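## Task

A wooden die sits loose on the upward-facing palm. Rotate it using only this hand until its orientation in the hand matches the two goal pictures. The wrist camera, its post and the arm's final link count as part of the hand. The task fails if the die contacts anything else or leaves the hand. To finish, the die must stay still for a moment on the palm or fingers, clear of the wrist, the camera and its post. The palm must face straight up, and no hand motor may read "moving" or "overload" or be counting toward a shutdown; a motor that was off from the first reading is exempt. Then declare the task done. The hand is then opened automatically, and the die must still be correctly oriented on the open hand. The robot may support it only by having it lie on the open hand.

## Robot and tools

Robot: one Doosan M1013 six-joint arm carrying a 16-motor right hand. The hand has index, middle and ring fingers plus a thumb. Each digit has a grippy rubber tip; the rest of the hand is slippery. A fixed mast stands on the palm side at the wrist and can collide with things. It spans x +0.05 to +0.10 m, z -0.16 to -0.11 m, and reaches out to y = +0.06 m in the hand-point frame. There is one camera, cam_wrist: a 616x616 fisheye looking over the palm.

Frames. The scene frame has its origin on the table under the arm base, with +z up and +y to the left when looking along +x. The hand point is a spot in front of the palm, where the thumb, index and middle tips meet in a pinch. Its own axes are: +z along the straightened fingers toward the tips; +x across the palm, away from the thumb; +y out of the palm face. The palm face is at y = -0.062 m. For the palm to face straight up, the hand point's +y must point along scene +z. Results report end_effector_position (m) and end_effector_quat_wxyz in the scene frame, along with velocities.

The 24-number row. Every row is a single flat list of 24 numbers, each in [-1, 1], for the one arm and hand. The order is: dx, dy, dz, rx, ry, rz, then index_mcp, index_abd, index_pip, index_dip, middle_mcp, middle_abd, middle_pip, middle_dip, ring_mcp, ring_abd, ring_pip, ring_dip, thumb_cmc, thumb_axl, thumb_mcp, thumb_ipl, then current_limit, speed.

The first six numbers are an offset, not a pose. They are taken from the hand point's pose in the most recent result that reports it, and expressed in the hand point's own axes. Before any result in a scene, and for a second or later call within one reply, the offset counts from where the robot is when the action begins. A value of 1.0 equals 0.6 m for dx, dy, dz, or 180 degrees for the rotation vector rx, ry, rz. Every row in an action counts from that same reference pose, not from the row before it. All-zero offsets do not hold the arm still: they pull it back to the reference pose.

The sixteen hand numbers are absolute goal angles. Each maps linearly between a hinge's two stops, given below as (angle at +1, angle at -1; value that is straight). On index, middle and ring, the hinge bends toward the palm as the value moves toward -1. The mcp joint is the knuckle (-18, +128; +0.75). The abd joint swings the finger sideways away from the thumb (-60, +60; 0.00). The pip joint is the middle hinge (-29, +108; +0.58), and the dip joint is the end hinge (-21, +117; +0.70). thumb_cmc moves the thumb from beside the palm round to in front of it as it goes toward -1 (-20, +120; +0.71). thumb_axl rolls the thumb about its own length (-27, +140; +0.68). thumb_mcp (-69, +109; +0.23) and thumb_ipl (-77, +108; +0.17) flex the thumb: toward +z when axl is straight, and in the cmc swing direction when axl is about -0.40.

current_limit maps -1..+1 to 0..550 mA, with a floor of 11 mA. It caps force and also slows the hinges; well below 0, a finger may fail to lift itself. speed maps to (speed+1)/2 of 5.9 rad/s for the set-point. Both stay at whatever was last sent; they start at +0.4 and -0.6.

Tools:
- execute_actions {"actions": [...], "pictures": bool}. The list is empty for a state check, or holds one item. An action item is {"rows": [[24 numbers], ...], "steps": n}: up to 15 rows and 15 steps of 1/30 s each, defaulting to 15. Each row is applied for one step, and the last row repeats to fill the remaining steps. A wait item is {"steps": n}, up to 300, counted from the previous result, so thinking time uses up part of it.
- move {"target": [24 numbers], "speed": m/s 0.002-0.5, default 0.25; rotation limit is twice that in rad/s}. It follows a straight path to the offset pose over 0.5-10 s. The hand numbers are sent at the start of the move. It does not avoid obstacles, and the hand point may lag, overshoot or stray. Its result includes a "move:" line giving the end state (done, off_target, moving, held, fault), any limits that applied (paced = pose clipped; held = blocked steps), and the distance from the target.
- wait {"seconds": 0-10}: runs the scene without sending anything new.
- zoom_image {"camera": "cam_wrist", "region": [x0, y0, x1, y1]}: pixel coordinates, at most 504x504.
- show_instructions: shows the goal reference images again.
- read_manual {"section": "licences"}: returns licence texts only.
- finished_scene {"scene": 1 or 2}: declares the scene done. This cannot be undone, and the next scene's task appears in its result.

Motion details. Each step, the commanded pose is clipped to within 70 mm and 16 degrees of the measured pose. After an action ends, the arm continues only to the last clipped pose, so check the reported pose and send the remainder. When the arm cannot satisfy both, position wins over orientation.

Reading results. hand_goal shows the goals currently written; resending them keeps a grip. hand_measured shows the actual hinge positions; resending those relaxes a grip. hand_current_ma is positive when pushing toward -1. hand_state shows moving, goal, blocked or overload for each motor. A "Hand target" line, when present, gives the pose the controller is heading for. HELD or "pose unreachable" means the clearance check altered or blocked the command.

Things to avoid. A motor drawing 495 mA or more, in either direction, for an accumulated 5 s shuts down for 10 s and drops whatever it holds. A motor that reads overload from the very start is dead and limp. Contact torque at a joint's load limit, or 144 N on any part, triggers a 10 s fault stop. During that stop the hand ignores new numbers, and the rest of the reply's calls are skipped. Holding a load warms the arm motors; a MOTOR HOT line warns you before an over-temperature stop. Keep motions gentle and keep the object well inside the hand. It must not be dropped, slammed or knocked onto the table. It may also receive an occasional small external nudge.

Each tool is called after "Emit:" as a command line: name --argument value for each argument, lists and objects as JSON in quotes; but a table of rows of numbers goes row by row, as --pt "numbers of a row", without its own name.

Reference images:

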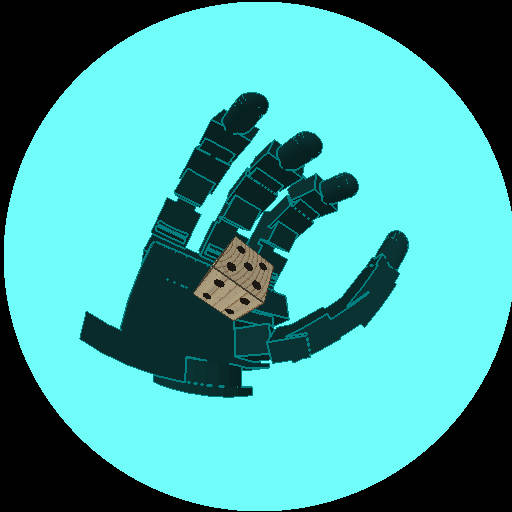

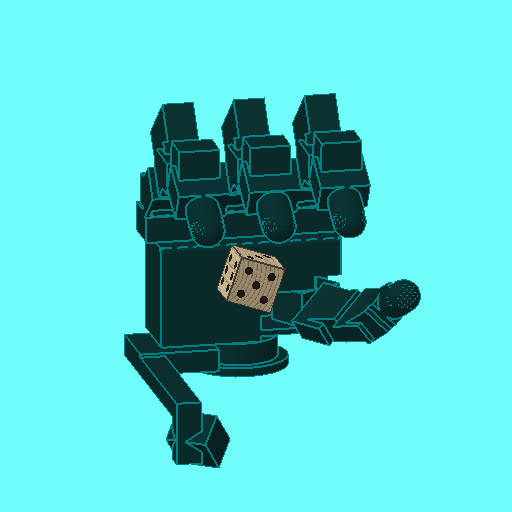

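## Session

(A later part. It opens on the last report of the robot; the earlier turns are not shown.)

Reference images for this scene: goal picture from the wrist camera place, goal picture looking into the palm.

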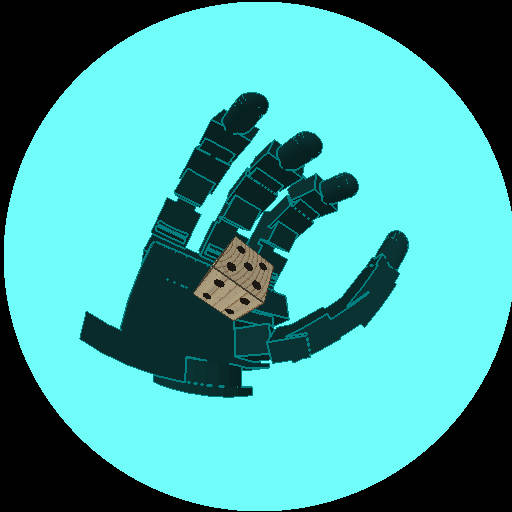

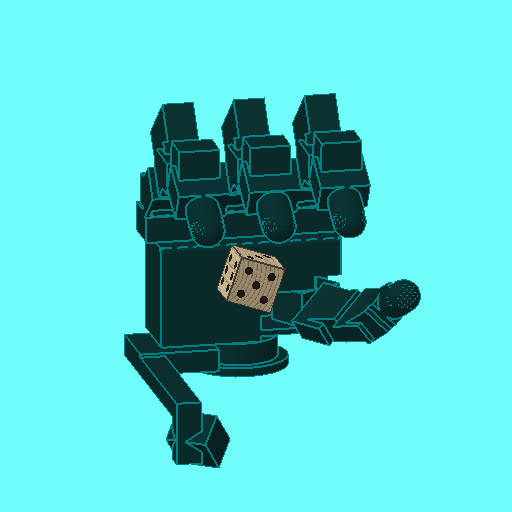

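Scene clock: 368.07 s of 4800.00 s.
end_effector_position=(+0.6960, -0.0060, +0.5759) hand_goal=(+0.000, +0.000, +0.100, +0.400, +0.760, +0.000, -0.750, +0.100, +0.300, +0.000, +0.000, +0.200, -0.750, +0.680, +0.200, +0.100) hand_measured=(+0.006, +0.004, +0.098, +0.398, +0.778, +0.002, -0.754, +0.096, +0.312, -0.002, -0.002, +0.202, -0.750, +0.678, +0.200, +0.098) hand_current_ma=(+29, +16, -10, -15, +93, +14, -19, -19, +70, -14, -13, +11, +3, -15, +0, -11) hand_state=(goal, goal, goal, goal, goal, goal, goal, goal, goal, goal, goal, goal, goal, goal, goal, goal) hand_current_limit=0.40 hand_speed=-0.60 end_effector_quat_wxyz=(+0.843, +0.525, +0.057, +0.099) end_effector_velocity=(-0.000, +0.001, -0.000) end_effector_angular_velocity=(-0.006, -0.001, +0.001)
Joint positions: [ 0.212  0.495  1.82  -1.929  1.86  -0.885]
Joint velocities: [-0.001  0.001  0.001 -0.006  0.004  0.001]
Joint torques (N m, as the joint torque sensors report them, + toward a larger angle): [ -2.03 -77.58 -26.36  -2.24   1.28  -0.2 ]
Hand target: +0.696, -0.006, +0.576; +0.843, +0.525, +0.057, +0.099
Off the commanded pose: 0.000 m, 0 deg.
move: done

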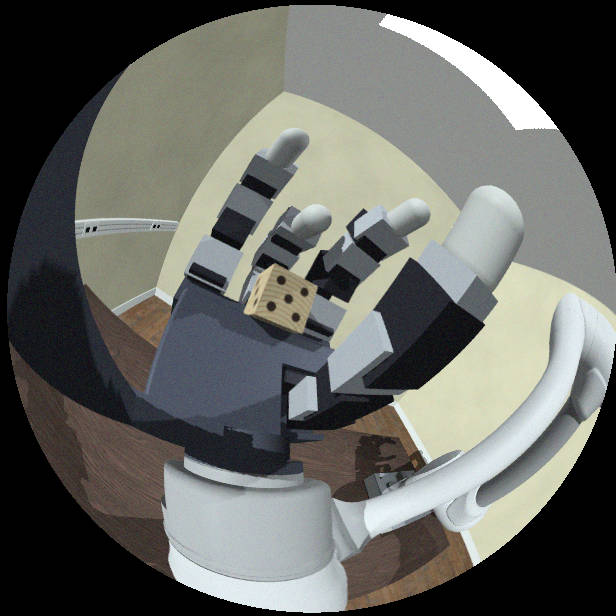

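Emit:
move --target '[0,0,0,0.34,0,0,0.55,0.5,-0.3,0.2,0.55,0,-0.65,0.5,0.5,-0.1,-0.3,0.2,-0.3,0.3,0.1,0.0,0.4,-0.6]'

Emit:
move --target '[0,0,0,0.03,0,0,0.65,0.8,-0.3,0.2,0.65,0.9,-0.65,0.5,0.55,0.1,-0.3,0.2,-0.3,0.3,0.1,0.0,0.4,-0.8]'

Emit:
zoom_image --camera "cam_wrist" --region '[180, 160, 400, 380]'

Scene clock: 385.47 s of 4800.00 s.
end_effector_position=(+0.6960, -0.0055, +0.5759) hand_goal=(+0.550, +0.500, -0.300, +0.200, +0.550, +0.000, -0.650, +0.500, +0.500, -0.100, -0.300, +0.200, -0.300, +0.300, +0.100, +0.000) hand_measured=(+0.558, +0.498, -0.298, +0.202, +0.566, +0.002, -0.652, +0.498, +0.508, -0.098, -0.298, +0.202, -0.300, +0.302, +0.098, +0.000) hand_current_ma=(+43, -10, +13, +12, +83, +13, -6, -13, +44, +13, +12, +11, +4, +18, -7, +7) hand_state=(goal, goal, goal, goal, goal, goal, goal, goal, goal, goal, goal, goal, goal, goal, goal, goal) hand_current_limit=0.40 hand_speed=-0.60 end_effector_quat_wxyz=(+0.458, +0.881, +0.099, +0.056) end_effector_velocity=(+0.000, -0.001, -0.000) end_effector_angular_velocity=(+0.006, +0.002, -0.000)
Joint positions: [ 0.306  0.294  1.577 -0.962  1.468 -1.287]
Joint velocities: [-0.002 -0.001 -0.002  0.006 -0.001 -0.004]
Joint torques (N m, as the joint torque sensors report them, + toward a larger angle): [  0.78 -66.38 -36.79  -0.06   0.57  -0.05]
Hand target: +0.696, -0.005, +0.576; +0.458, +0.881, +0.099, +0.056
Off the commanded pose: 0.000 m, 0 deg.
move: done

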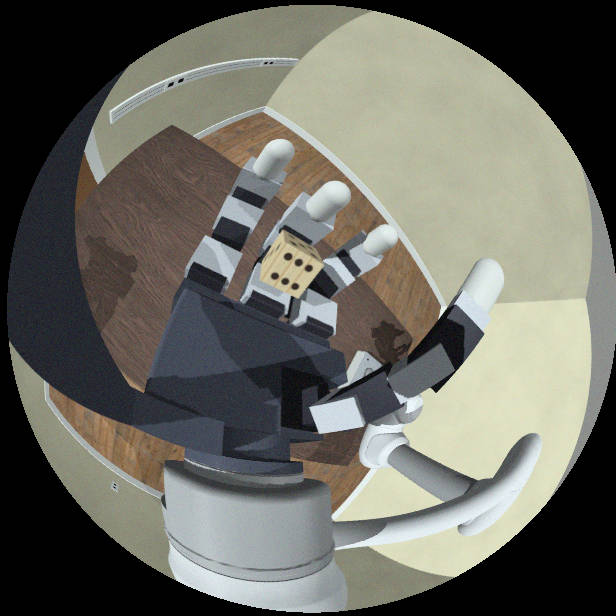

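Scene clock: 387.30 s of 4800.00 s.
end_effector_position=(+0.6961, -0.0055, +0.5759) hand_goal=(+0.650, +0.800, -0.300, +0.200, +0.650, +0.900, -0.650, +0.500, +0.550, +0.100, -0.300, +0.200, -0.300, +0.300, +0.100, +0.000) hand_measured=(+0.658, +0.794, -0.298, +0.202, +0.658, +0.878, -0.650, +0.498, +0.558, +0.096, -0.298, +0.202, -0.300, +0.302, +0.098, +0.000) hand_current_ma=(+38, -30, +13, +12, +45, -113, +0, -13, +45, -15, +12, +11, +4, +18, -9, +6) hand_state=(goal, goal, goal, goal, goal, blocked, goal, goal, goal, goal, goal, goal, goal, goal, goal, goal) hand_current_limit=0.40 hand_speed=-0.80 end_effector_quat_wxyz=(+0.416, +0.902, +0.102, +0.052) end_effector_velocity=(+0.000, +0.000, +0.001) end_effector_angular_velocity=(-0.001, -0.002, +0.000)
Joint positions: [ 0.295  0.283  1.548 -0.869  1.459 -1.335]
Joint velocities: [ 0.    -0.    -0.001 -0.001 -0.     0.   ]
Joint torques (N m, as the joint torque sensors report them, + toward a larger angle): [ -0.16 -65.66 -36.94   0.87   0.68  -0.15]
Hand target: +0.696, -0.005, +0.576; +0.416, +0.902, +0.102, +0.052
Off the commanded pose: 0.000 m, 0 deg.
move: done

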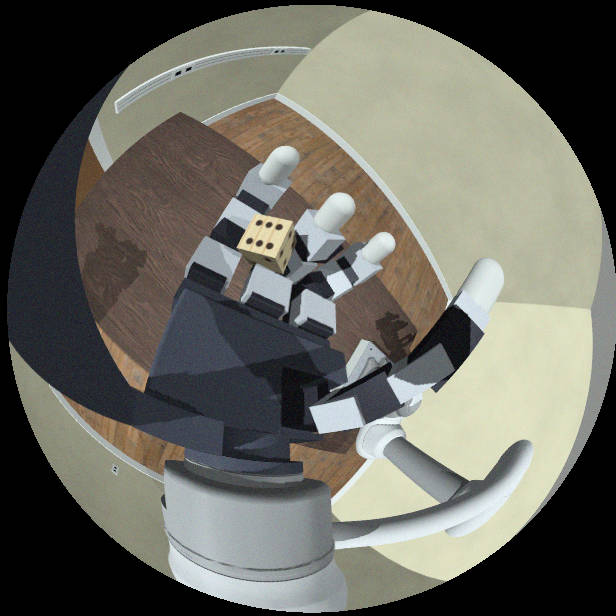

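Region (180, 160, 400, 380) of cam_wrist's 616x616 image, scaled by 2.291, with more detail than that image has.

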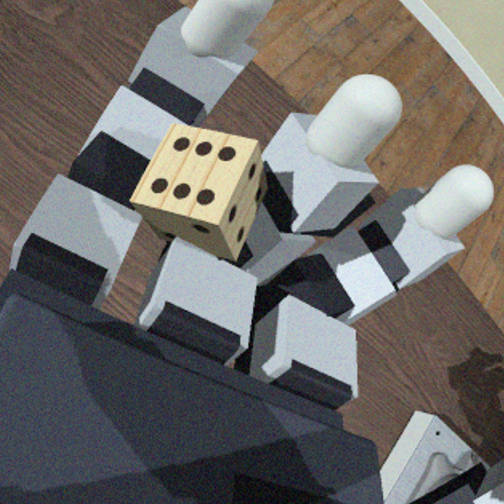

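Emit:
move --target '[0,0,0,-0.2,0,0,0.65,0.8,-0.3,0.2,0.65,0.8,-0.65,0.5,0.58,0.25,-0.3,0.2,-0.3,0.3,0.1,0.0,0.4,-0.9]' --speed 0.2

Emit:
zoom_image --camera "cam_wrist" --region '[180, 160, 400, 380]'

Scene clock: 395.13 s of 4800.00 s.
end_effector_position=(+0.6960, -0.0057, +0.5759) hand_goal=(+0.650, +0.800, -0.300, +0.200, +0.650, +0.800, -0.650, +0.500, +0.580, +0.250, -0.300, +0.200, -0.300, +0.300, +0.100, +0.000) hand_measured=(+0.658, +0.796, -0.298, +0.202, +0.658, +0.802, -0.650, +0.498, +0.588, +0.246, -0.298, +0.202, -0.300, +0.302, +0.098, +0.000) hand_current_ma=(+40, -15, +13, +12, +46, +10, +0, -13, +45, -17, +12, +11, +4, +18, -10, +6) hand_state=(goal, goal, goal, goal, goal, goal, goal, goal, goal, goal, goal, goal, goal, goal, goal, goal) hand_current_limit=0.40 hand_speed=-0.90 end_effector_quat_wxyz=(+0.675, +0.729, +0.081, +0.081) end_effector_velocity=(+0.000, -0.000, +0.000) end_effector_angular_velocity=(-0.007, -0.003, +0.000)
Joint positions: [ 0.309  0.385  1.724 -1.462  1.602 -1.037]
Joint velocities: [-0.001  0.001  0.001 -0.007  0.002  0.003]
Joint torques (N m, as the joint torque sensors report them, + toward a larger angle): [ -3.49 -70.97 -31.59  -1.45   1.14  -0.36]
Hand target: +0.696, -0.006, +0.576; +0.675, +0.729, +0.081, +0.081
Off the commanded pose: 0.000 m, 0 deg.
move: done

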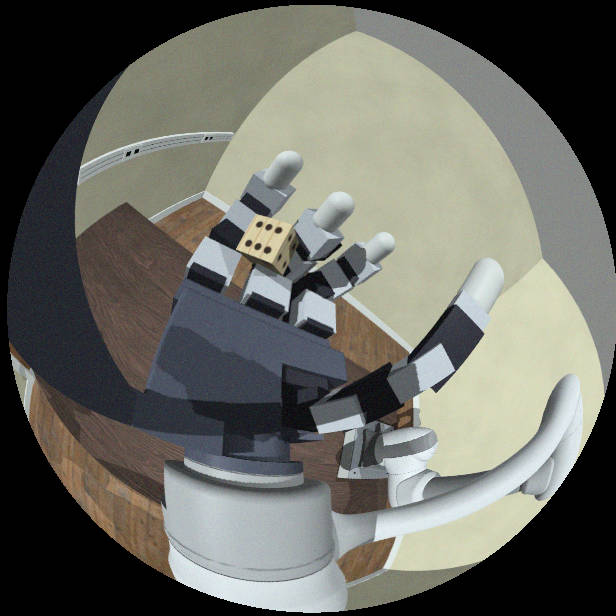

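Region (180, 160, 400, 380) of cam_wrist's 616x616 image, scaled by 2.291, with more detail than that image has.

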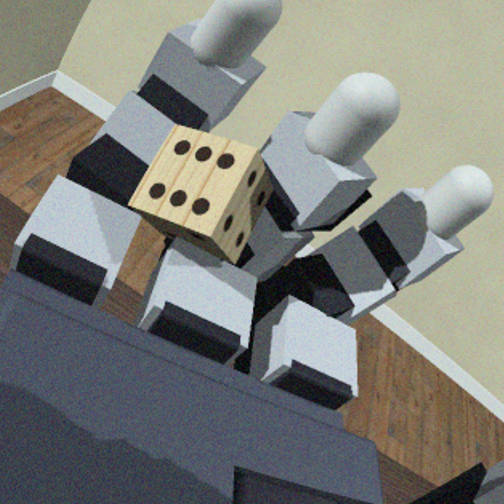

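Emit:
move --target '[0,0,0,-0.13,0,0,0.65,0.8,-0.3,0.2,0.62,0.75,-0.5,0.5,0.55,0.38,-0.4,0.2,-0.3,0.3,0.1,0.0,0.4,-0.9]' --speed 0.15

Emit:
zoom_image --camera "cam_wrist" --region '[180, 160, 400, 380]'

Scene clock: 403.13 s of 4800.00 s.
end_effector_position=(+0.6960, -0.0059, +0.5759) hand_goal=(+0.650, +0.800, -0.300, +0.200, +0.620, +0.750, -0.500, +0.500, +0.550, +0.380, -0.400, +0.200, -0.300, +0.300, +0.100, +0.000) hand_measured=(+0.658, +0.798, -0.298, +0.202, +0.638, +0.754, -0.502, +0.498, +0.566, +0.378, -0.398, +0.202, -0.300, +0.302, +0.098, +0.000) hand_current_ma=(+40, -9, +13, +12, +94, +16, -13, -13, +95, -11, +12, +11, +4, +16, -7, +6) hand_state=(goal, goal, goal, goal, goal, goal, goal, goal, goal, goal, goal, goal, goal, goal, goal, goal) hand_current_limit=0.40 hand_speed=-0.90 end_effector_quat_wxyz=(+0.808, +0.578, +0.063, +0.095) end_effector_velocity=(-0.000, +0.001, +0.000) end_effector_angular_velocity=(-0.008, -0.003, +0.000)
Joint positions: [ 0.243  0.469  1.804 -1.819  1.791 -0.908]
Joint velocities: [-0.001  0.002  0.001 -0.007  0.005  0.002]
Joint torques (N m, as the joint torque sensors report them, + toward a larger angle): [  0.34 -74.36 -27.    -2.49   1.34  -0.23]
Hand target: +0.696, -0.006, +0.576; +0.808, +0.577, +0.063, +0.095
Off the commanded pose: 0.000 m, 0 deg.
move: done

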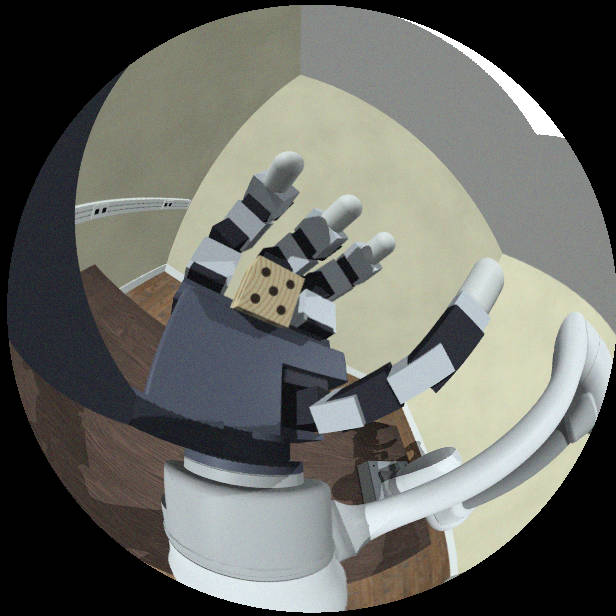

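Region (180, 160, 400, 380) of cam_wrist's 616x616 image, scaled by 2.291, with more detail than that image has.

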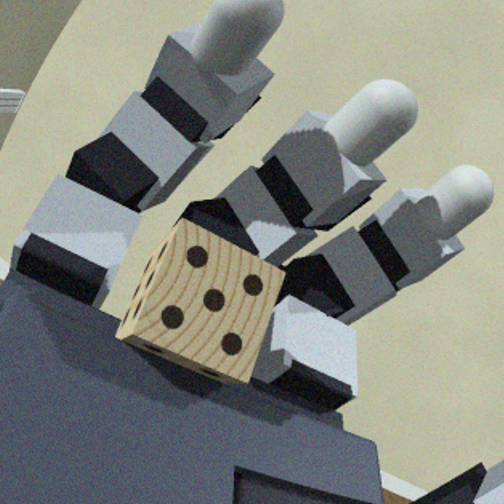

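Emit:
move --target '[0,0,0,0.28,0,0,0.45,0.2,-0.3,0.2,0.45,0.3,-0.7,0.5,0.45,0.1,-0.3,0.2,-0.3,0.3,0.1,0.0,0.4,-0.6]' --speed 0.2

Emit:
zoom_image --camera "cam_wrist" --region '[180, 160, 400, 380]'

Scene clock: 412.63 s of 4800.00 s.
end_effector_position=(+0.6960, -0.0055, +0.5759) hand_goal=(+0.450, +0.200, -0.300, +0.200, +0.450, +0.300, -0.700, +0.500, +0.450, +0.100, -0.300, +0.200, -0.300, +0.300, +0.100, +0.000) hand_measured=(+0.468, +0.204, -0.298, +0.202, +0.464, +0.302, -0.698, +0.498, +0.466, +0.102, -0.300, +0.202, -0.300, +0.302, +0.098, +0.000) hand_current_ma=(+94, +15, +12, +12, +77, +14, +7, -13, +92, +14, -4, +11, +5, +16, -7, +6) hand_state=(goal, goal, goal, goal, goal, goal, goal, goal, goal, goal, goal, goal, goal, goal, goal, goal) hand_current_limit=0.40 hand_speed=-0.60 end_effector_quat_wxyz=(+0.486, +0.867, +0.098, +0.059) end_effector_velocity=(-0.000, -0.000, +0.000) end_effector_angular_velocity=(+0.006, +0.002, -0.001)
Joint positions: [ 0.312  0.303  1.595 -1.023  1.476 -1.255]
Joint velocities: [-0.001 -0.001 -0.002  0.007 -0.    -0.004]
Joint torques (N m, as the joint torque sensors report them, + toward a larger angle): [  0.84 -65.29 -37.11  -0.15   0.89   0.39]
Hand target: +0.696, -0.005, +0.576; +0.485, +0.867, +0.098, +0.059
Off the commanded pose: 0.000 m, 0 deg.
move: done

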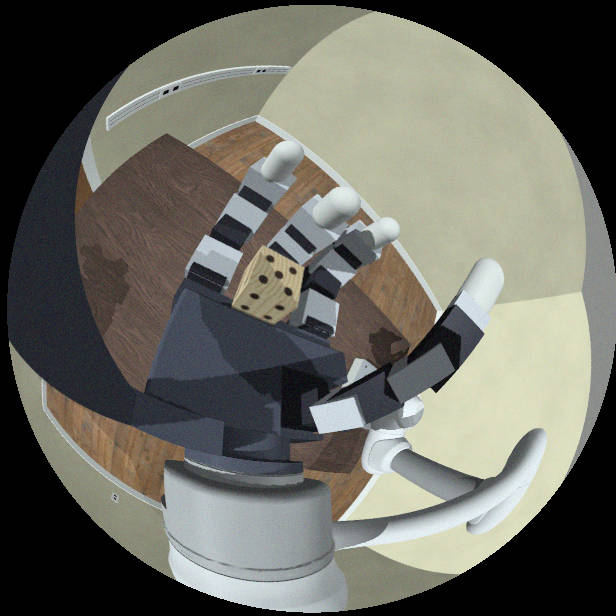

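Region (180, 160, 400, 380) of cam_wrist's 616x616 image, scaled by 2.291, with more detail than that image has.

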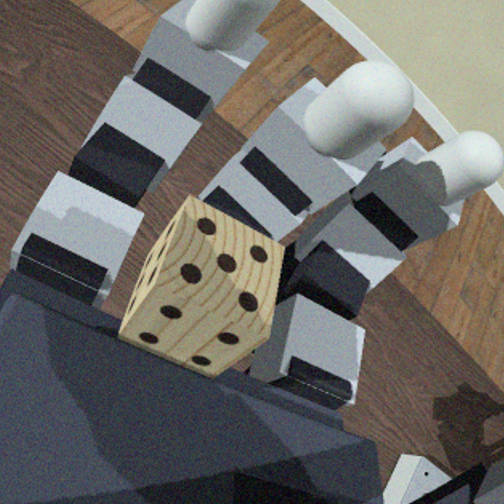

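The 4 now faces the wrist. Next the die slides against the angled wall.

Emit:
move --target '[0,0,0,0,0,0,0.62,0.3,-0.3,0.2,0.62,0.4,-0.76,0.5,0.62,0.2,-0.3,0.2,-0.3,0.3,0.1,0.0,0.4,-0.88]'

Emit:
zoom_image --camera "cam_wrist" --region '[180, 160, 400, 380]'

Scene clock: 418.60 s of 4800.00 s.
end_effector_position=(+0.6960, -0.0055, +0.5759) hand_goal=(+0.620, +0.300, -0.300, +0.200, +0.620, +0.400, -0.760, +0.500, +0.620, +0.200, -0.300, +0.200, -0.300, +0.300, +0.100, +0.000) hand_measured=(+0.628, +0.296, -0.298, +0.202, +0.628, +0.396, -0.754, +0.498, +0.626, +0.196, -0.300, +0.202, -0.300, +0.302, +0.098, +0.000) hand_current_ma=(+43, -19, +12, +12, +40, -15, +25, -13, +42, -16, -1, +11, +5, +16, -7, +6) hand_state=(goal, goal, goal, goal, goal, goal, goal, goal, goal, goal, goal, goal, goal, goal, goal, goal) hand_current_limit=0.40 hand_speed=-0.88 end_effector_quat_wxyz=(+0.486, +0.867, +0.098, +0.059) end_effector_velocity=(+0.000, +0.001, -0.000) end_effector_angular_velocity=(-0.000, +0.000, +0.002)
Joint positions: [ 0.312  0.303  1.595 -1.023  1.476 -1.255]
Joint velocities: [ 0.001  0.     0.    -0.001 -0.001 -0.   ]
Joint torques (N m, as the joint torque sensors report them, + toward a larger angle): [ -2.34 -66.9  -35.87   0.09   0.96  -0.15]
Hand target: +0.696, -0.005, +0.576; +0.486, +0.867, +0.098, +0.059
Off the commanded pose: 0.000 m, 0 deg.
move: done

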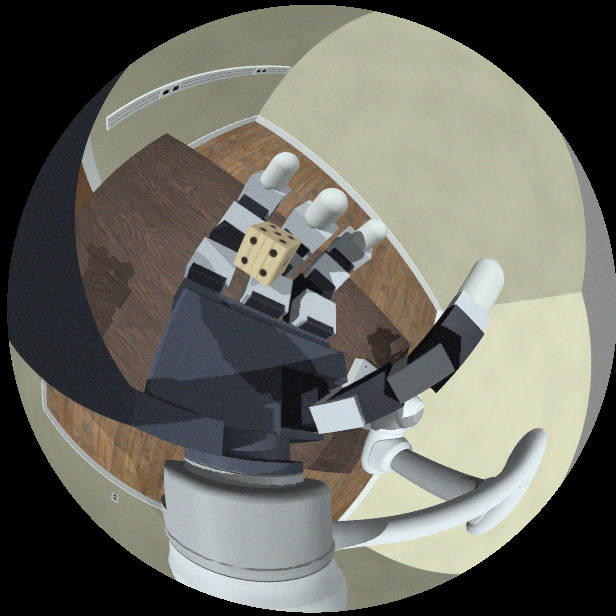

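Region (180, 160, 400, 380) of cam_wrist's 616x616 image, scaled by 2.291, with more detail than that image has.

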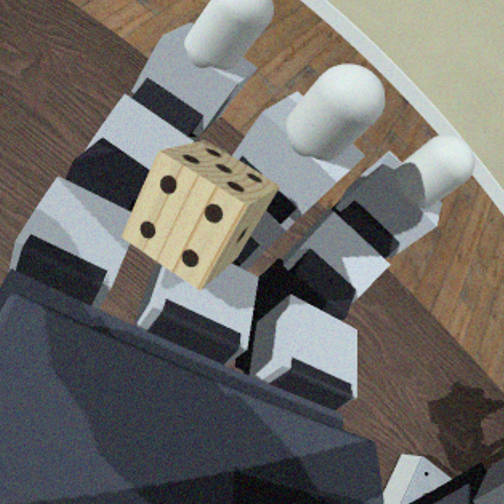

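Emit:
move --target '[0,0,0,-0.174,0,0,0.74,0.2,0.0,0.3,0.74,0.25,-0.2,0.5,0.74,0.1,0,0.3,-0.3,0.3,0.1,0.0,0.4,-0.9]' --speed 0.15

Emit:
move --target '[0,0,0,0,0,0,0.74,0,0.55,0.6,0.74,0,0.55,0.6,0.74,0,0.55,0.6,-0.1,0.3,0.1,0.0,0.4,-0.85]'

Emit:
zoom_image --camera "cam_wrist" --region '[180, 160, 400, 380]'

Scene clock: 432.53 s of 4800.00 s.
end_effector_position=(+0.6960, -0.0057, +0.5759) hand_goal=(+0.740, +0.200, +0.000, +0.300, +0.740, +0.250, -0.200, +0.500, +0.740, +0.100, +0.000, +0.300, -0.300, +0.300, +0.100, +0.000) hand_measured=(+0.750, +0.204, +0.000, +0.298, +0.748, +0.252, -0.200, +0.498, +0.748, +0.102, +0.000, +0.298, -0.300, +0.302, +0.098, +0.000) hand_current_ma=(+49, +14, +0, -12, +47, +14, -4, -13, +51, +13, +0, -12, +5, +16, -7, +6) hand_state=(goal, goal, goal, goal, goal, goal, goal, goal, goal, goal, goal, goal, goal, goal, goal, goal) hand_current_limit=0.40 hand_speed=-0.90 end_effector_quat_wxyz=(+0.702, +0.703, +0.078, +0.084) end_effector_velocity=(+0.000, +0.000, +0.000) end_effector_angular_velocity=(-0.001, +0.000, +0.001)
Joint positions: [ 0.301  0.4    1.742 -1.529  1.632 -1.008]
Joint velocities: [ 0.     0.    -0.001 -0.001  0.    -0.001]
Joint torques (N m, as the joint torque sensors report them, + toward a larger angle): [ -0.96 -70.22 -31.12  -1.83   1.84  -0.19]
Hand target: +0.696, -0.006, +0.576; +0.702, +0.703, +0.078, +0.084
Off the commanded pose: 0.000 m, 0 deg.
move: done

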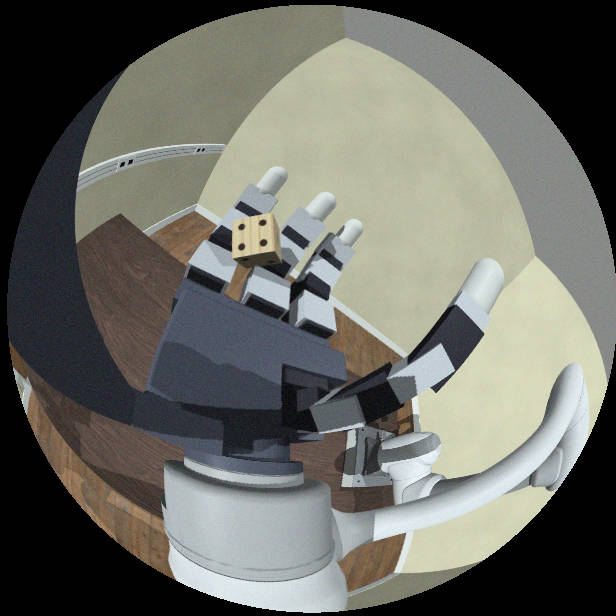

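Scene clock: 434.80 s of 4800.00 s.
end_effector_position=(+0.6960, -0.0057, +0.5759) hand_goal=(+0.740, +0.000, +0.550, +0.600, +0.740, +0.000, +0.550, +0.600, +0.740, +0.000, +0.550, +0.600, -0.100, +0.300, +0.100, +0.000) hand_measured=(+0.750, +0.004, +0.550, +0.598, +0.750, +0.002, +0.550, +0.598, +0.750, +0.002, +0.550, +0.598, -0.096, +0.302, +0.098, +0.000) hand_current_ma=(+55, +16, +3, -11, +54, +15, +3, -11, +56, +14, +2, -11, +18, +16, -7, +6) hand_state=(goal, goal, goal, goal, goal, goal, goal, goal, goal, goal, goal, goal, goal, goal, goal, goal) hand_current_limit=0.40 hand_speed=-0.85 end_effector_quat_wxyz=(+0.702, +0.703, +0.078, +0.084) end_effector_velocity=(+0.001, +0.001, +0.000) end_effector_angular_velocity=(-0.001, +0.001, +0.003)
Joint positions: [ 0.301  0.4    1.742 -1.529  1.632 -1.008]
Joint velocities: [ 0.001 -0.    -0.    -0.001 -0.001 -0.001]
Joint torques (N m, as the joint torque sensors report them, + toward a larger angle): [ -1.36 -72.46 -30.89  -1.88   1.35   0.2 ]
Hand target: +0.696, -0.006, +0.576; +0.702, +0.703, +0.078, +0.084
Off the commanded pose: 0.000 m, 0 deg.
move: done

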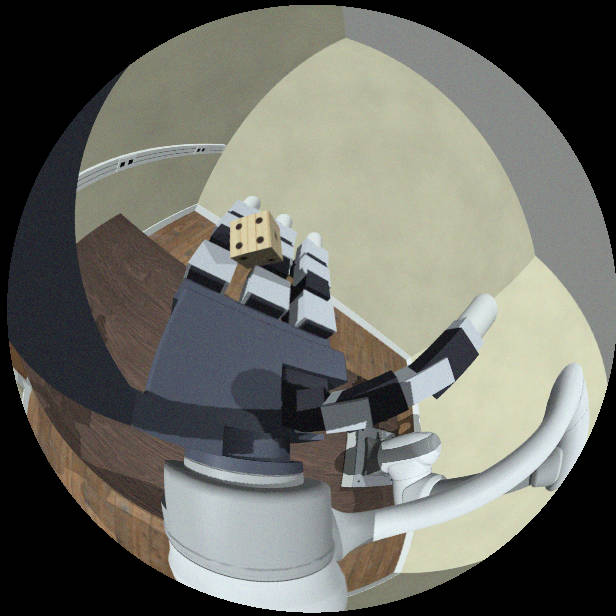

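Region (180, 160, 400, 380) of cam_wrist's 616x616 image, scaled by 2.291, with more detail than that image has.

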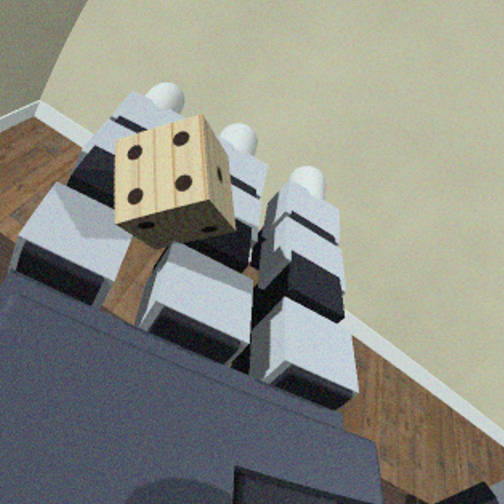

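Emit:
move --target '[0,0,0,0,0,0.08,0.3,0,0.3,0.3,0.7,0,0.3,0.2,0.3,0,0.4,0.4,-0.1,0.3,0.1,0.0,0.4,-0.85]' --speed 0.08

Emit:
zoom_image --camera "cam_wrist" --region '[180, 160, 400, 380]'

Scene clock: 445.37 s of 4800.00 s.
end_effector_position=(+0.6960, -0.0057, +0.5758) hand_goal=(+0.300, +0.000, +0.300, +0.300, +0.700, +0.000, +0.300, +0.200, +0.300, +0.000, +0.400, +0.400, -0.100, +0.300, +0.100, +0.000) hand_measured=(+0.324, +0.004, +0.306, +0.302, +0.726, +0.002, +0.310, +0.204, +0.320, +0.002, +0.408, +0.402, -0.094, +0.302, +0.098, +0.000) hand_current_ma=(+128, +16, +34, +15, +142, +15, +48, +18, +125, +14, +38, +17, +30, +16, -7, +6) hand_state=(blocked, goal, goal, goal, blocked, goal, goal, goal, blocked, goal, goal, goal, goal, goal, goal, goal) hand_current_limit=0.40 hand_speed=-0.85 end_effector_quat_wxyz=(+0.686, +0.708, -0.011, +0.171) end_effector_velocity=(+0.000, -0.000, +0.001) end_effector_angular_velocity=(+0.000, -0.009, -0.001)
Joint positions: [ 0.299  0.421  1.692 -1.531  1.631 -0.785]
Joint velocities: [-0.001  0.001 -0.002 -0.001  0.001  0.007]
Joint torques (N m, as the joint torque sensors report them, + toward a larger angle): [ -0.49 -72.77 -32.01  -1.72   1.36  -0.36]
Hand target: +0.696, -0.006, +0.576; +0.685, +0.708, -0.011, +0.171
Off the commanded pose: 0.000 m, 0 deg.
move: done

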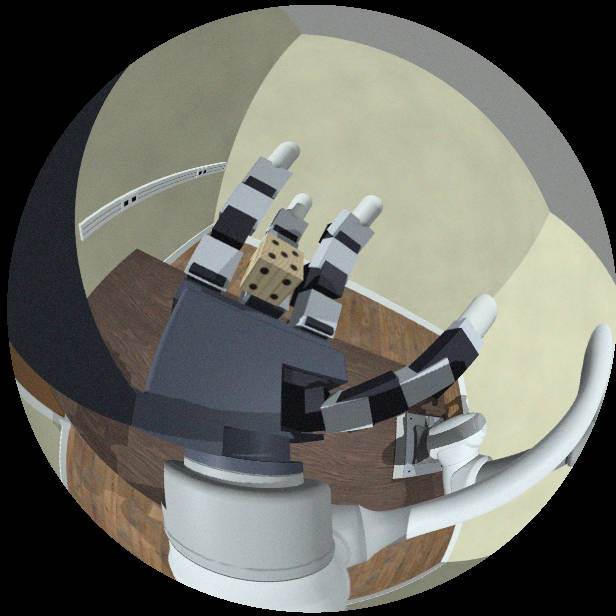

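Region (180, 160, 400, 380) of cam_wrist's 616x616 image, scaled by 2.291, with more detail than that image has.

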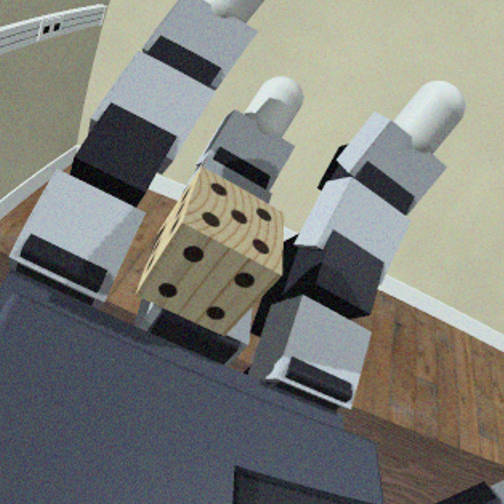

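Emit:
move --target '[0,0,0,0,0,-0.08,0.3,0.2,0.3,0.3,0.73,0.33,-0.6,0.5,0.3,0,0.4,0.4,-0.1,0.3,0.1,0.0,0.4,-0.75]' --speed 0.12

Emit:
move --target '[0,0,0,0.11,0,0,0.3,0.2,0.3,0.3,0.73,0.33,-0.6,0.5,0.3,0,0.4,0.4,-0.1,0.3,0.1,0.0,0.4,-0.75]' --speed 0.1

Emit:
zoom_image --camera "cam_wrist" --region '[180, 160, 400, 380]'

Scene clock: 466.97 s of 4800.00 s.
end_effector_position=(+0.6960, -0.0057, +0.5759) hand_goal=(+0.300, +0.200, +0.300, +0.300, +0.730, +0.330, -0.600, +0.500, +0.300, +0.000, +0.400, +0.400, -0.100, +0.300, +0.100, +0.000) hand_measured=(+0.324, +0.198, +0.306, +0.302, +0.740, +0.328, -0.596, +0.498, +0.320, +0.002, +0.408, +0.402, -0.094, +0.302, +0.098, +0.000) hand_current_ma=(+127, -7, +34, +15, +52, -11, +23, -12, +124, +14, +38, +17, +31, +16, -7, +6) hand_state=(blocked, goal, goal, goal, goal, goal, goal, goal, blocked, goal, goal, goal, goal, goal, goal, goal) hand_current_limit=0.40 hand_speed=-0.75 end_effector_quat_wxyz=(+0.702, +0.703, +0.078, +0.083) end_effector_velocity=(+0.000, +0.000, -0.000) end_effector_angular_velocity=(+0.001, +0.001, +0.001)
Joint positions: [ 0.301  0.4    1.742 -1.529  1.632 -1.008]
Joint velocities: [ 0.     0.    -0.     0.001 -0.001 -0.001]
Joint torques (N m, as the joint torque sensors report them, + toward a larger angle): [ -0.55 -71.52 -30.15  -1.97   1.41  -0.32]
Hand target: +0.696, -0.006, +0.576; +0.702, +0.703, +0.078, +0.083
Off the commanded pose: 0.000 m, 0 deg.
move: done

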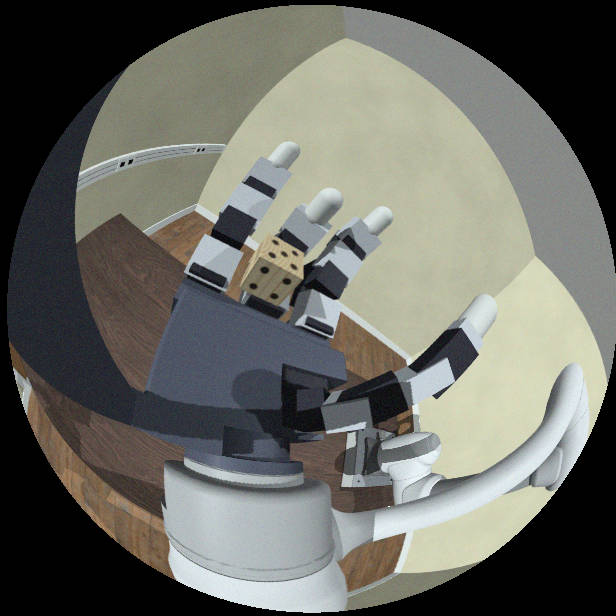

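Scene clock: 469.03 s of 4800.00 s.
end_effector_position=(+0.6960, -0.0055, +0.5759) hand_goal=(+0.300, +0.200, +0.300, +0.300, +0.730, +0.330, -0.600, +0.500, +0.300, +0.000, +0.400, +0.400, -0.100, +0.300, +0.100, +0.000) hand_measured=(+0.324, +0.198, +0.306, +0.302, +0.740, +0.328, -0.596, +0.498, +0.320, +0.002, +0.408, +0.402, -0.094, +0.302, +0.098, +0.000) hand_current_ma=(+127, -7, +34, +15, +52, -11, +23, -12, +124, +14, +38, +17, +31, +16, -7, +6) hand_state=(blocked, goal, goal, goal, goal, goal, goal, goal, blocked, goal, goal, goal, goal, goal, goal, goal) hand_current_limit=0.40 hand_speed=-0.75 end_effector_quat_wxyz=(+0.570, +0.813, +0.091, +0.069) end_effector_velocity=(-0.000, -0.000, -0.000) end_effector_angular_velocity=(+0.006, +0.002, -0.000)
Joint positions: [ 0.321  0.335  1.654 -1.214  1.516 -1.156]
Joint velocities: [-0.001 -0.001 -0.001  0.006 -0.002 -0.002]
Joint torques (N m, as the joint torque sensors report them, + toward a larger angle): [ -2.58 -69.14 -35.16  -1.14   1.16  -0.07]
Hand target: +0.696, -0.006, +0.576; +0.570, +0.814, +0.091, +0.069
Off the commanded pose: 0.000 m, 0 deg.
move: done

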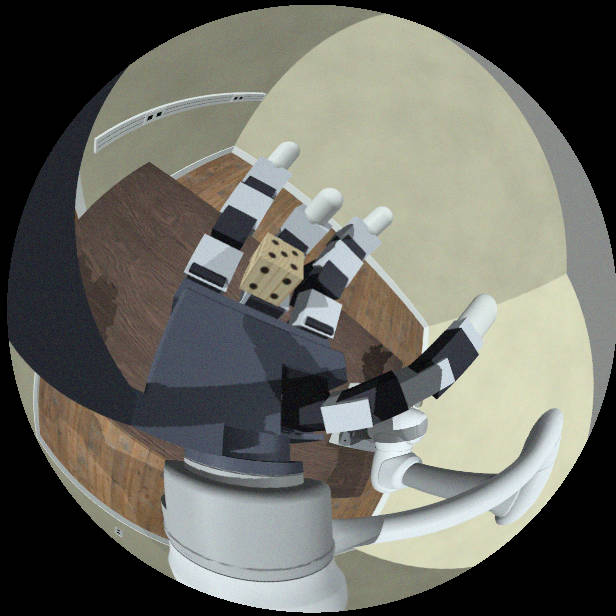

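Region (180, 160, 400, 380) of cam_wrist's 616x616 image, scaled by 2.291, with more detail than that image has.

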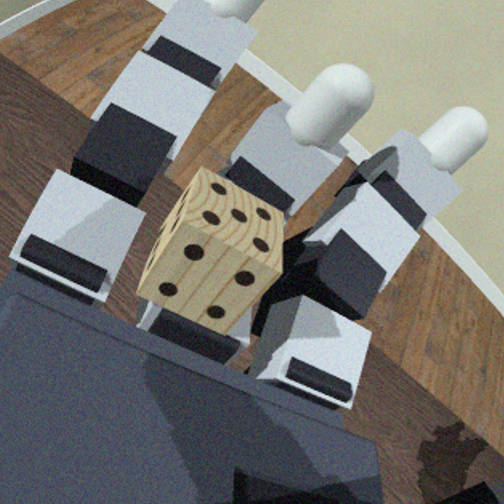

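A little more tilt is needed to start the slide.

Emit:
move --target '[0,0,0,0.02,0,0,0.3,0.2,0.3,0.3,0.73,0.33,-0.72,0.5,0.3,0.1,0.4,0.4,-0.1,0.3,0.1,0.0,0.4,-0.75]' --speed 0.05

Emit:
zoom_image --camera "cam_wrist" --region '[180, 160, 400, 380]'

Scene clock: 473.93 s of 4800.00 s.
end_effector_position=(+0.6960, -0.0055, +0.5759) hand_goal=(+0.300, +0.200, +0.300, +0.300, +0.730, +0.330, -0.720, +0.500, +0.300, +0.100, +0.400, +0.400, -0.100, +0.300, +0.100, +0.000) hand_measured=(+0.324, +0.198, +0.306, +0.302, +0.740, +0.328, -0.714, +0.498, +0.320, +0.098, +0.408, +0.402, -0.094, +0.302, +0.098, +0.000) hand_current_ma=(+127, -7, +34, +15, +52, -11, +30, -12, +124, -13, +38, +17, +31, +16, -7, +6) hand_state=(blocked, goal, goal, goal, goal, goal, goal, goal, blocked, goal, goal, goal, goal, goal, goal, goal) hand_current_limit=0.40 hand_speed=-0.75 end_effector_quat_wxyz=(+0.545, +0.831, +0.093, +0.066) end_effector_velocity=(+0.000, +0.001, +0.000) end_effector_angular_velocity=(+0.007, +0.001, +0.002)
Joint positions: [ 0.32   0.324  1.636 -1.156  1.501 -1.186]
Joint velocities: [ 0.001 -0.001 -0.002  0.006 -0.003 -0.004]
Joint torques (N m, as the joint torque sensors report them, + toward a larger angle): [ -0.9  -67.16 -34.92  -0.7    1.03  -0.68]
Hand target: +0.696, -0.005, +0.576; +0.545, +0.831, +0.093, +0.066
Off the commanded pose: 0.000 m, 0 deg.
move: done

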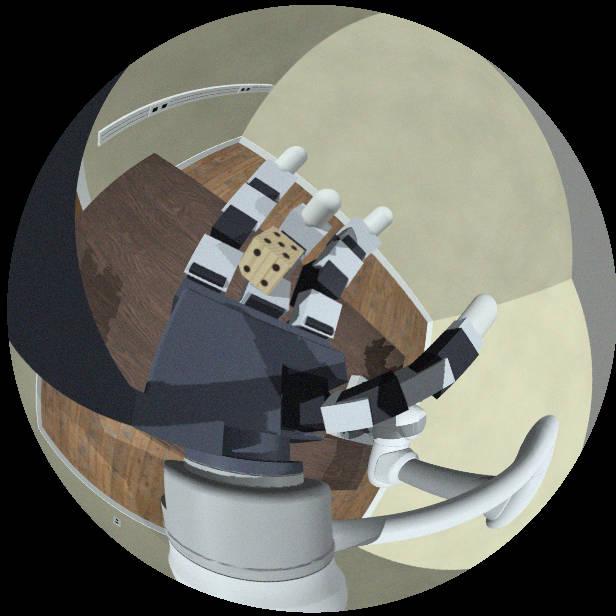

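Region (180, 160, 400, 380) of cam_wrist's 616x616 image, scaled by 2.291, with more detail than that image has.

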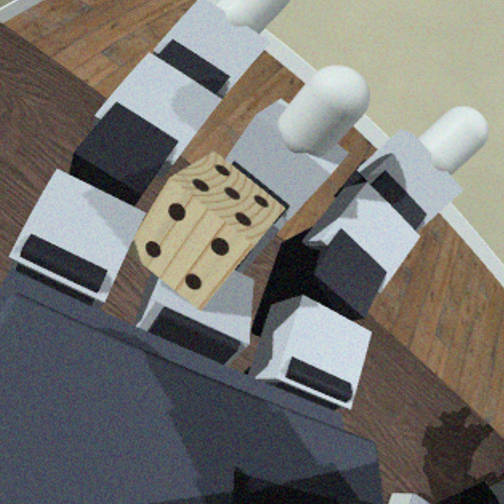

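Emit:
move --target '[0,0,0,-0.13,0,0,0.3,0.1,0.3,0.3,0.73,0.33,-0.72,0.5,0.3,0.1,0.4,0.4,-0.1,0.3,0.1,0.0,0.4,-0.75]' --speed 0.12

Emit:
move --target '[0,0,0,0,0,0,0.3,0,0.3,0.3,0.73,0.05,-0.4,0.5,0.3,0.1,0.4,0.4,-0.1,0.3,0.1,0.0,0.4,-0.9]'

Emit:
zoom_image --camera "cam_wrist" --region '[180, 160, 400, 380]'

Scene clock: 484.47 s of 4800.00 s.
end_effector_position=(+0.6960, -0.0056, +0.5759) hand_goal=(+0.300, +0.100, +0.300, +0.300, +0.730, +0.330, -0.720, +0.500, +0.300, +0.100, +0.400, +0.400, -0.100, +0.300, +0.100, +0.000) hand_measured=(+0.324, +0.104, +0.306, +0.302, +0.740, +0.328, -0.716, +0.498, +0.320, +0.098, +0.408, +0.402, -0.094, +0.302, +0.098, +0.000) hand_current_ma=(+127, +17, +34, +15, +52, -11, +18, -12, +124, -13, +38, +17, +31, +16, -7, +6) hand_state=(blocked, goal, goal, goal, goal, goal, goal, goal, blocked, goal, goal, goal, goal, goal, goal, goal) hand_current_limit=0.40 hand_speed=-0.75 end_effector_quat_wxyz=(+0.702, +0.703, +0.078, +0.084) end_effector_velocity=(-0.001, -0.001, -0.000) end_effector_angular_velocity=(-0.007, -0.002, -0.003)
Joint positions: [ 0.301  0.4    1.742 -1.529  1.632 -1.008]
Joint velocities: [-0.002  0.001  0.002 -0.006  0.004  0.003]
Joint torques (N m, as the joint torque sensors report them, + toward a larger angle): [ -2.56 -73.37 -31.75  -1.76   1.49   0.14]
Hand target: +0.696, -0.006, +0.576; +0.702, +0.703, +0.078, +0.084
Off the commanded pose: 0.000 m, 0 deg.
move: done

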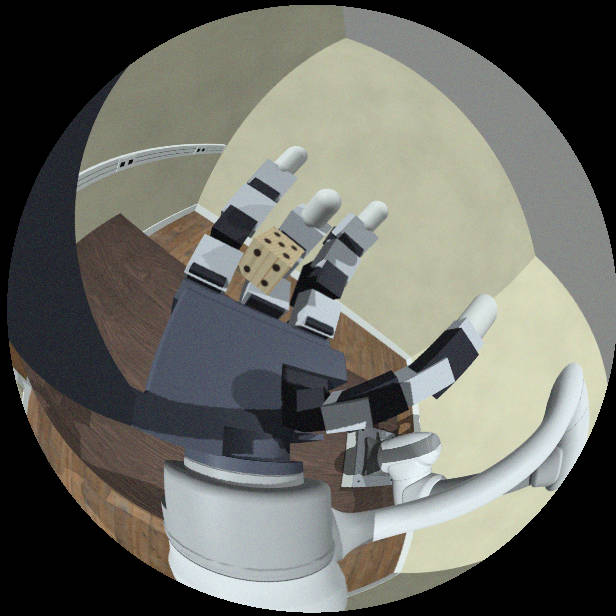

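Scene clock: 486.00 s of 4800.00 s.
end_effector_position=(+0.6960, -0.0056, +0.5759) hand_goal=(+0.300, +0.000, +0.300, +0.300, +0.730, +0.050, -0.400, +0.500, +0.300, +0.100, +0.400, +0.400, -0.100, +0.300, +0.100, +0.000) hand_measured=(+0.324, +0.004, +0.306, +0.302, +0.740, +0.054, -0.402, +0.498, +0.320, +0.098, +0.408, +0.402, -0.094, +0.302, +0.098, +0.000) hand_current_ma=(+127, +16, +34, +15, +52, +16, -8, -12, +124, -13, +38, +17, +31, +16, -7, +6) hand_state=(blocked, goal, goal, goal, goal, goal, goal, goal, blocked, goal, goal, goal, goal, goal, goal, goal) hand_current_limit=0.40 hand_speed=-0.90 end_effector_quat_wxyz=(+0.702, +0.703, +0.078, +0.084) end_effector_velocity=(+0.000, +0.001, +0.000) end_effector_angular_velocity=(-0.001, -0.001, +0.002)
Joint positions: [ 0.301  0.4    1.742 -1.529  1.632 -1.008]
Joint velocities: [ 0.001  0.    -0.001 -0.001 -0.    -0.   ]
Joint torques (N m, as the joint torque sensors report them, + toward a larger angle): [ -0.58 -71.22 -30.6   -1.75   1.42  -0.05]
Hand target: +0.696, -0.006, +0.576; +0.702, +0.703, +0.078, +0.084
Off the commanded pose: 0.000 m, 0 deg.
move: done

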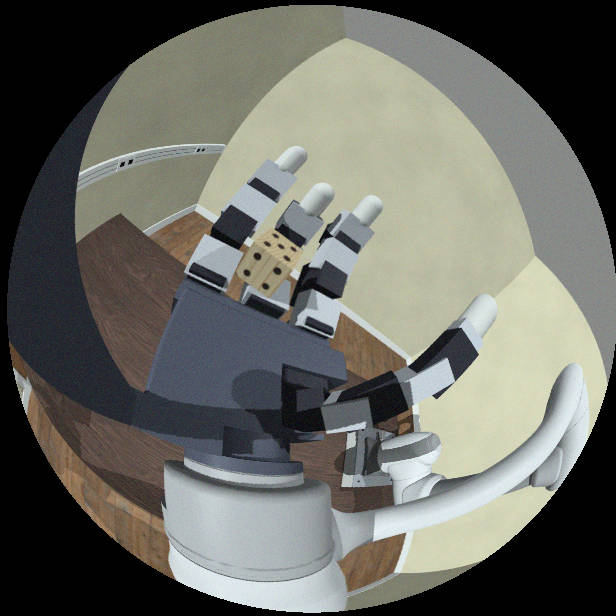

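Region (180, 160, 400, 380) of cam_wrist's 616x616 image, scaled by 2.291, with more detail than that image has.

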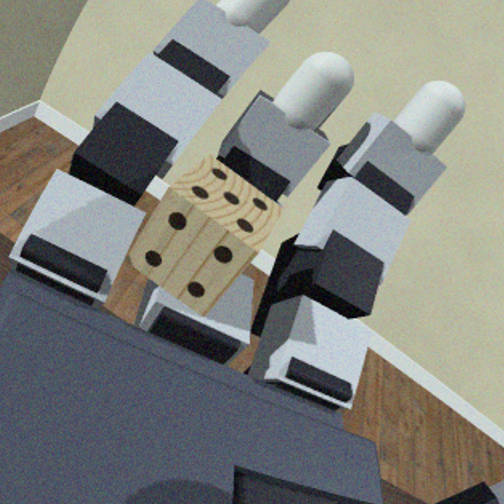

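Emit:
move --target '[0,0,0,0,0,0,0.74,0,0.55,0.65,0.74,0,0.55,0.65,0.74,0,0.55,0.65,0.3,0.5,0.2,0.15,0.4,-0.8]'

Emit:
zoom_image --camera "cam_wrist" --region '[180, 160, 400, 380]'

Scene clock: 492.53 s of 4800.00 s.
end_effector_position=(+0.6960, -0.0056, +0.5759) hand_goal=(+0.740, +0.000, +0.550, +0.650, +0.740, +0.000, +0.550, +0.650, +0.740, +0.000, +0.550, +0.650, +0.300, +0.500, +0.200, +0.150) hand_measured=(+0.750, +0.004, +0.550, +0.648, +0.750, +0.004, +0.550, +0.648, +0.748, +0.004, +0.550, +0.648, +0.308, +0.498, +0.200, +0.148) hand_current_ma=(+55, +16, +4, -11, +55, +16, +3, -11, +52, +14, +4, -11, +44, -12, -6, -12) hand_state=(goal, goal, goal, goal, goal, goal, goal, goal, goal, goal, goal, goal, goal, goal, goal, goal) hand_current_limit=0.40 hand_speed=-0.80 end_effector_quat_wxyz=(+0.702, +0.703, +0.078, +0.084) end_effector_velocity=(-0.000, -0.000, -0.000) end_effector_angular_velocity=(-0.001, +0.000, -0.000)
Joint positions: [ 0.301  0.4    1.742 -1.529  1.632 -1.008]
Joint velocities: [-0.     0.     0.    -0.     0.001 -0.   ]
Joint torques (N m, as the joint torque sensors report them, + toward a larger angle): [ -1.09 -71.65 -30.49  -1.96   1.44  -0.03]
Hand target: +0.696, -0.006, +0.576; +0.702, +0.703, +0.078, +0.084
Off the commanded pose: 0.000 m, 0 deg.
move: done

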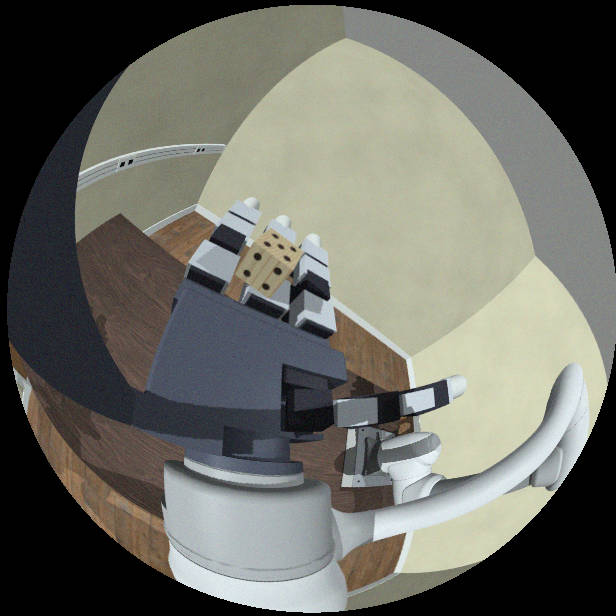

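Region (180, 160, 400, 380) of cam_wrist's 616x616 image, scaled by 2.291, with more detail than that image has.

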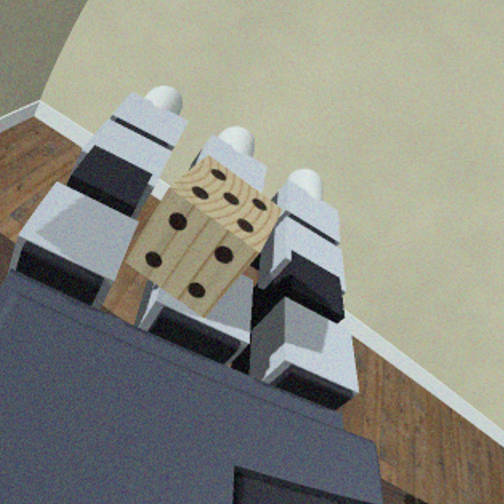

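Emit:
finished_scene --scene 1

The scene is finished: the task was done.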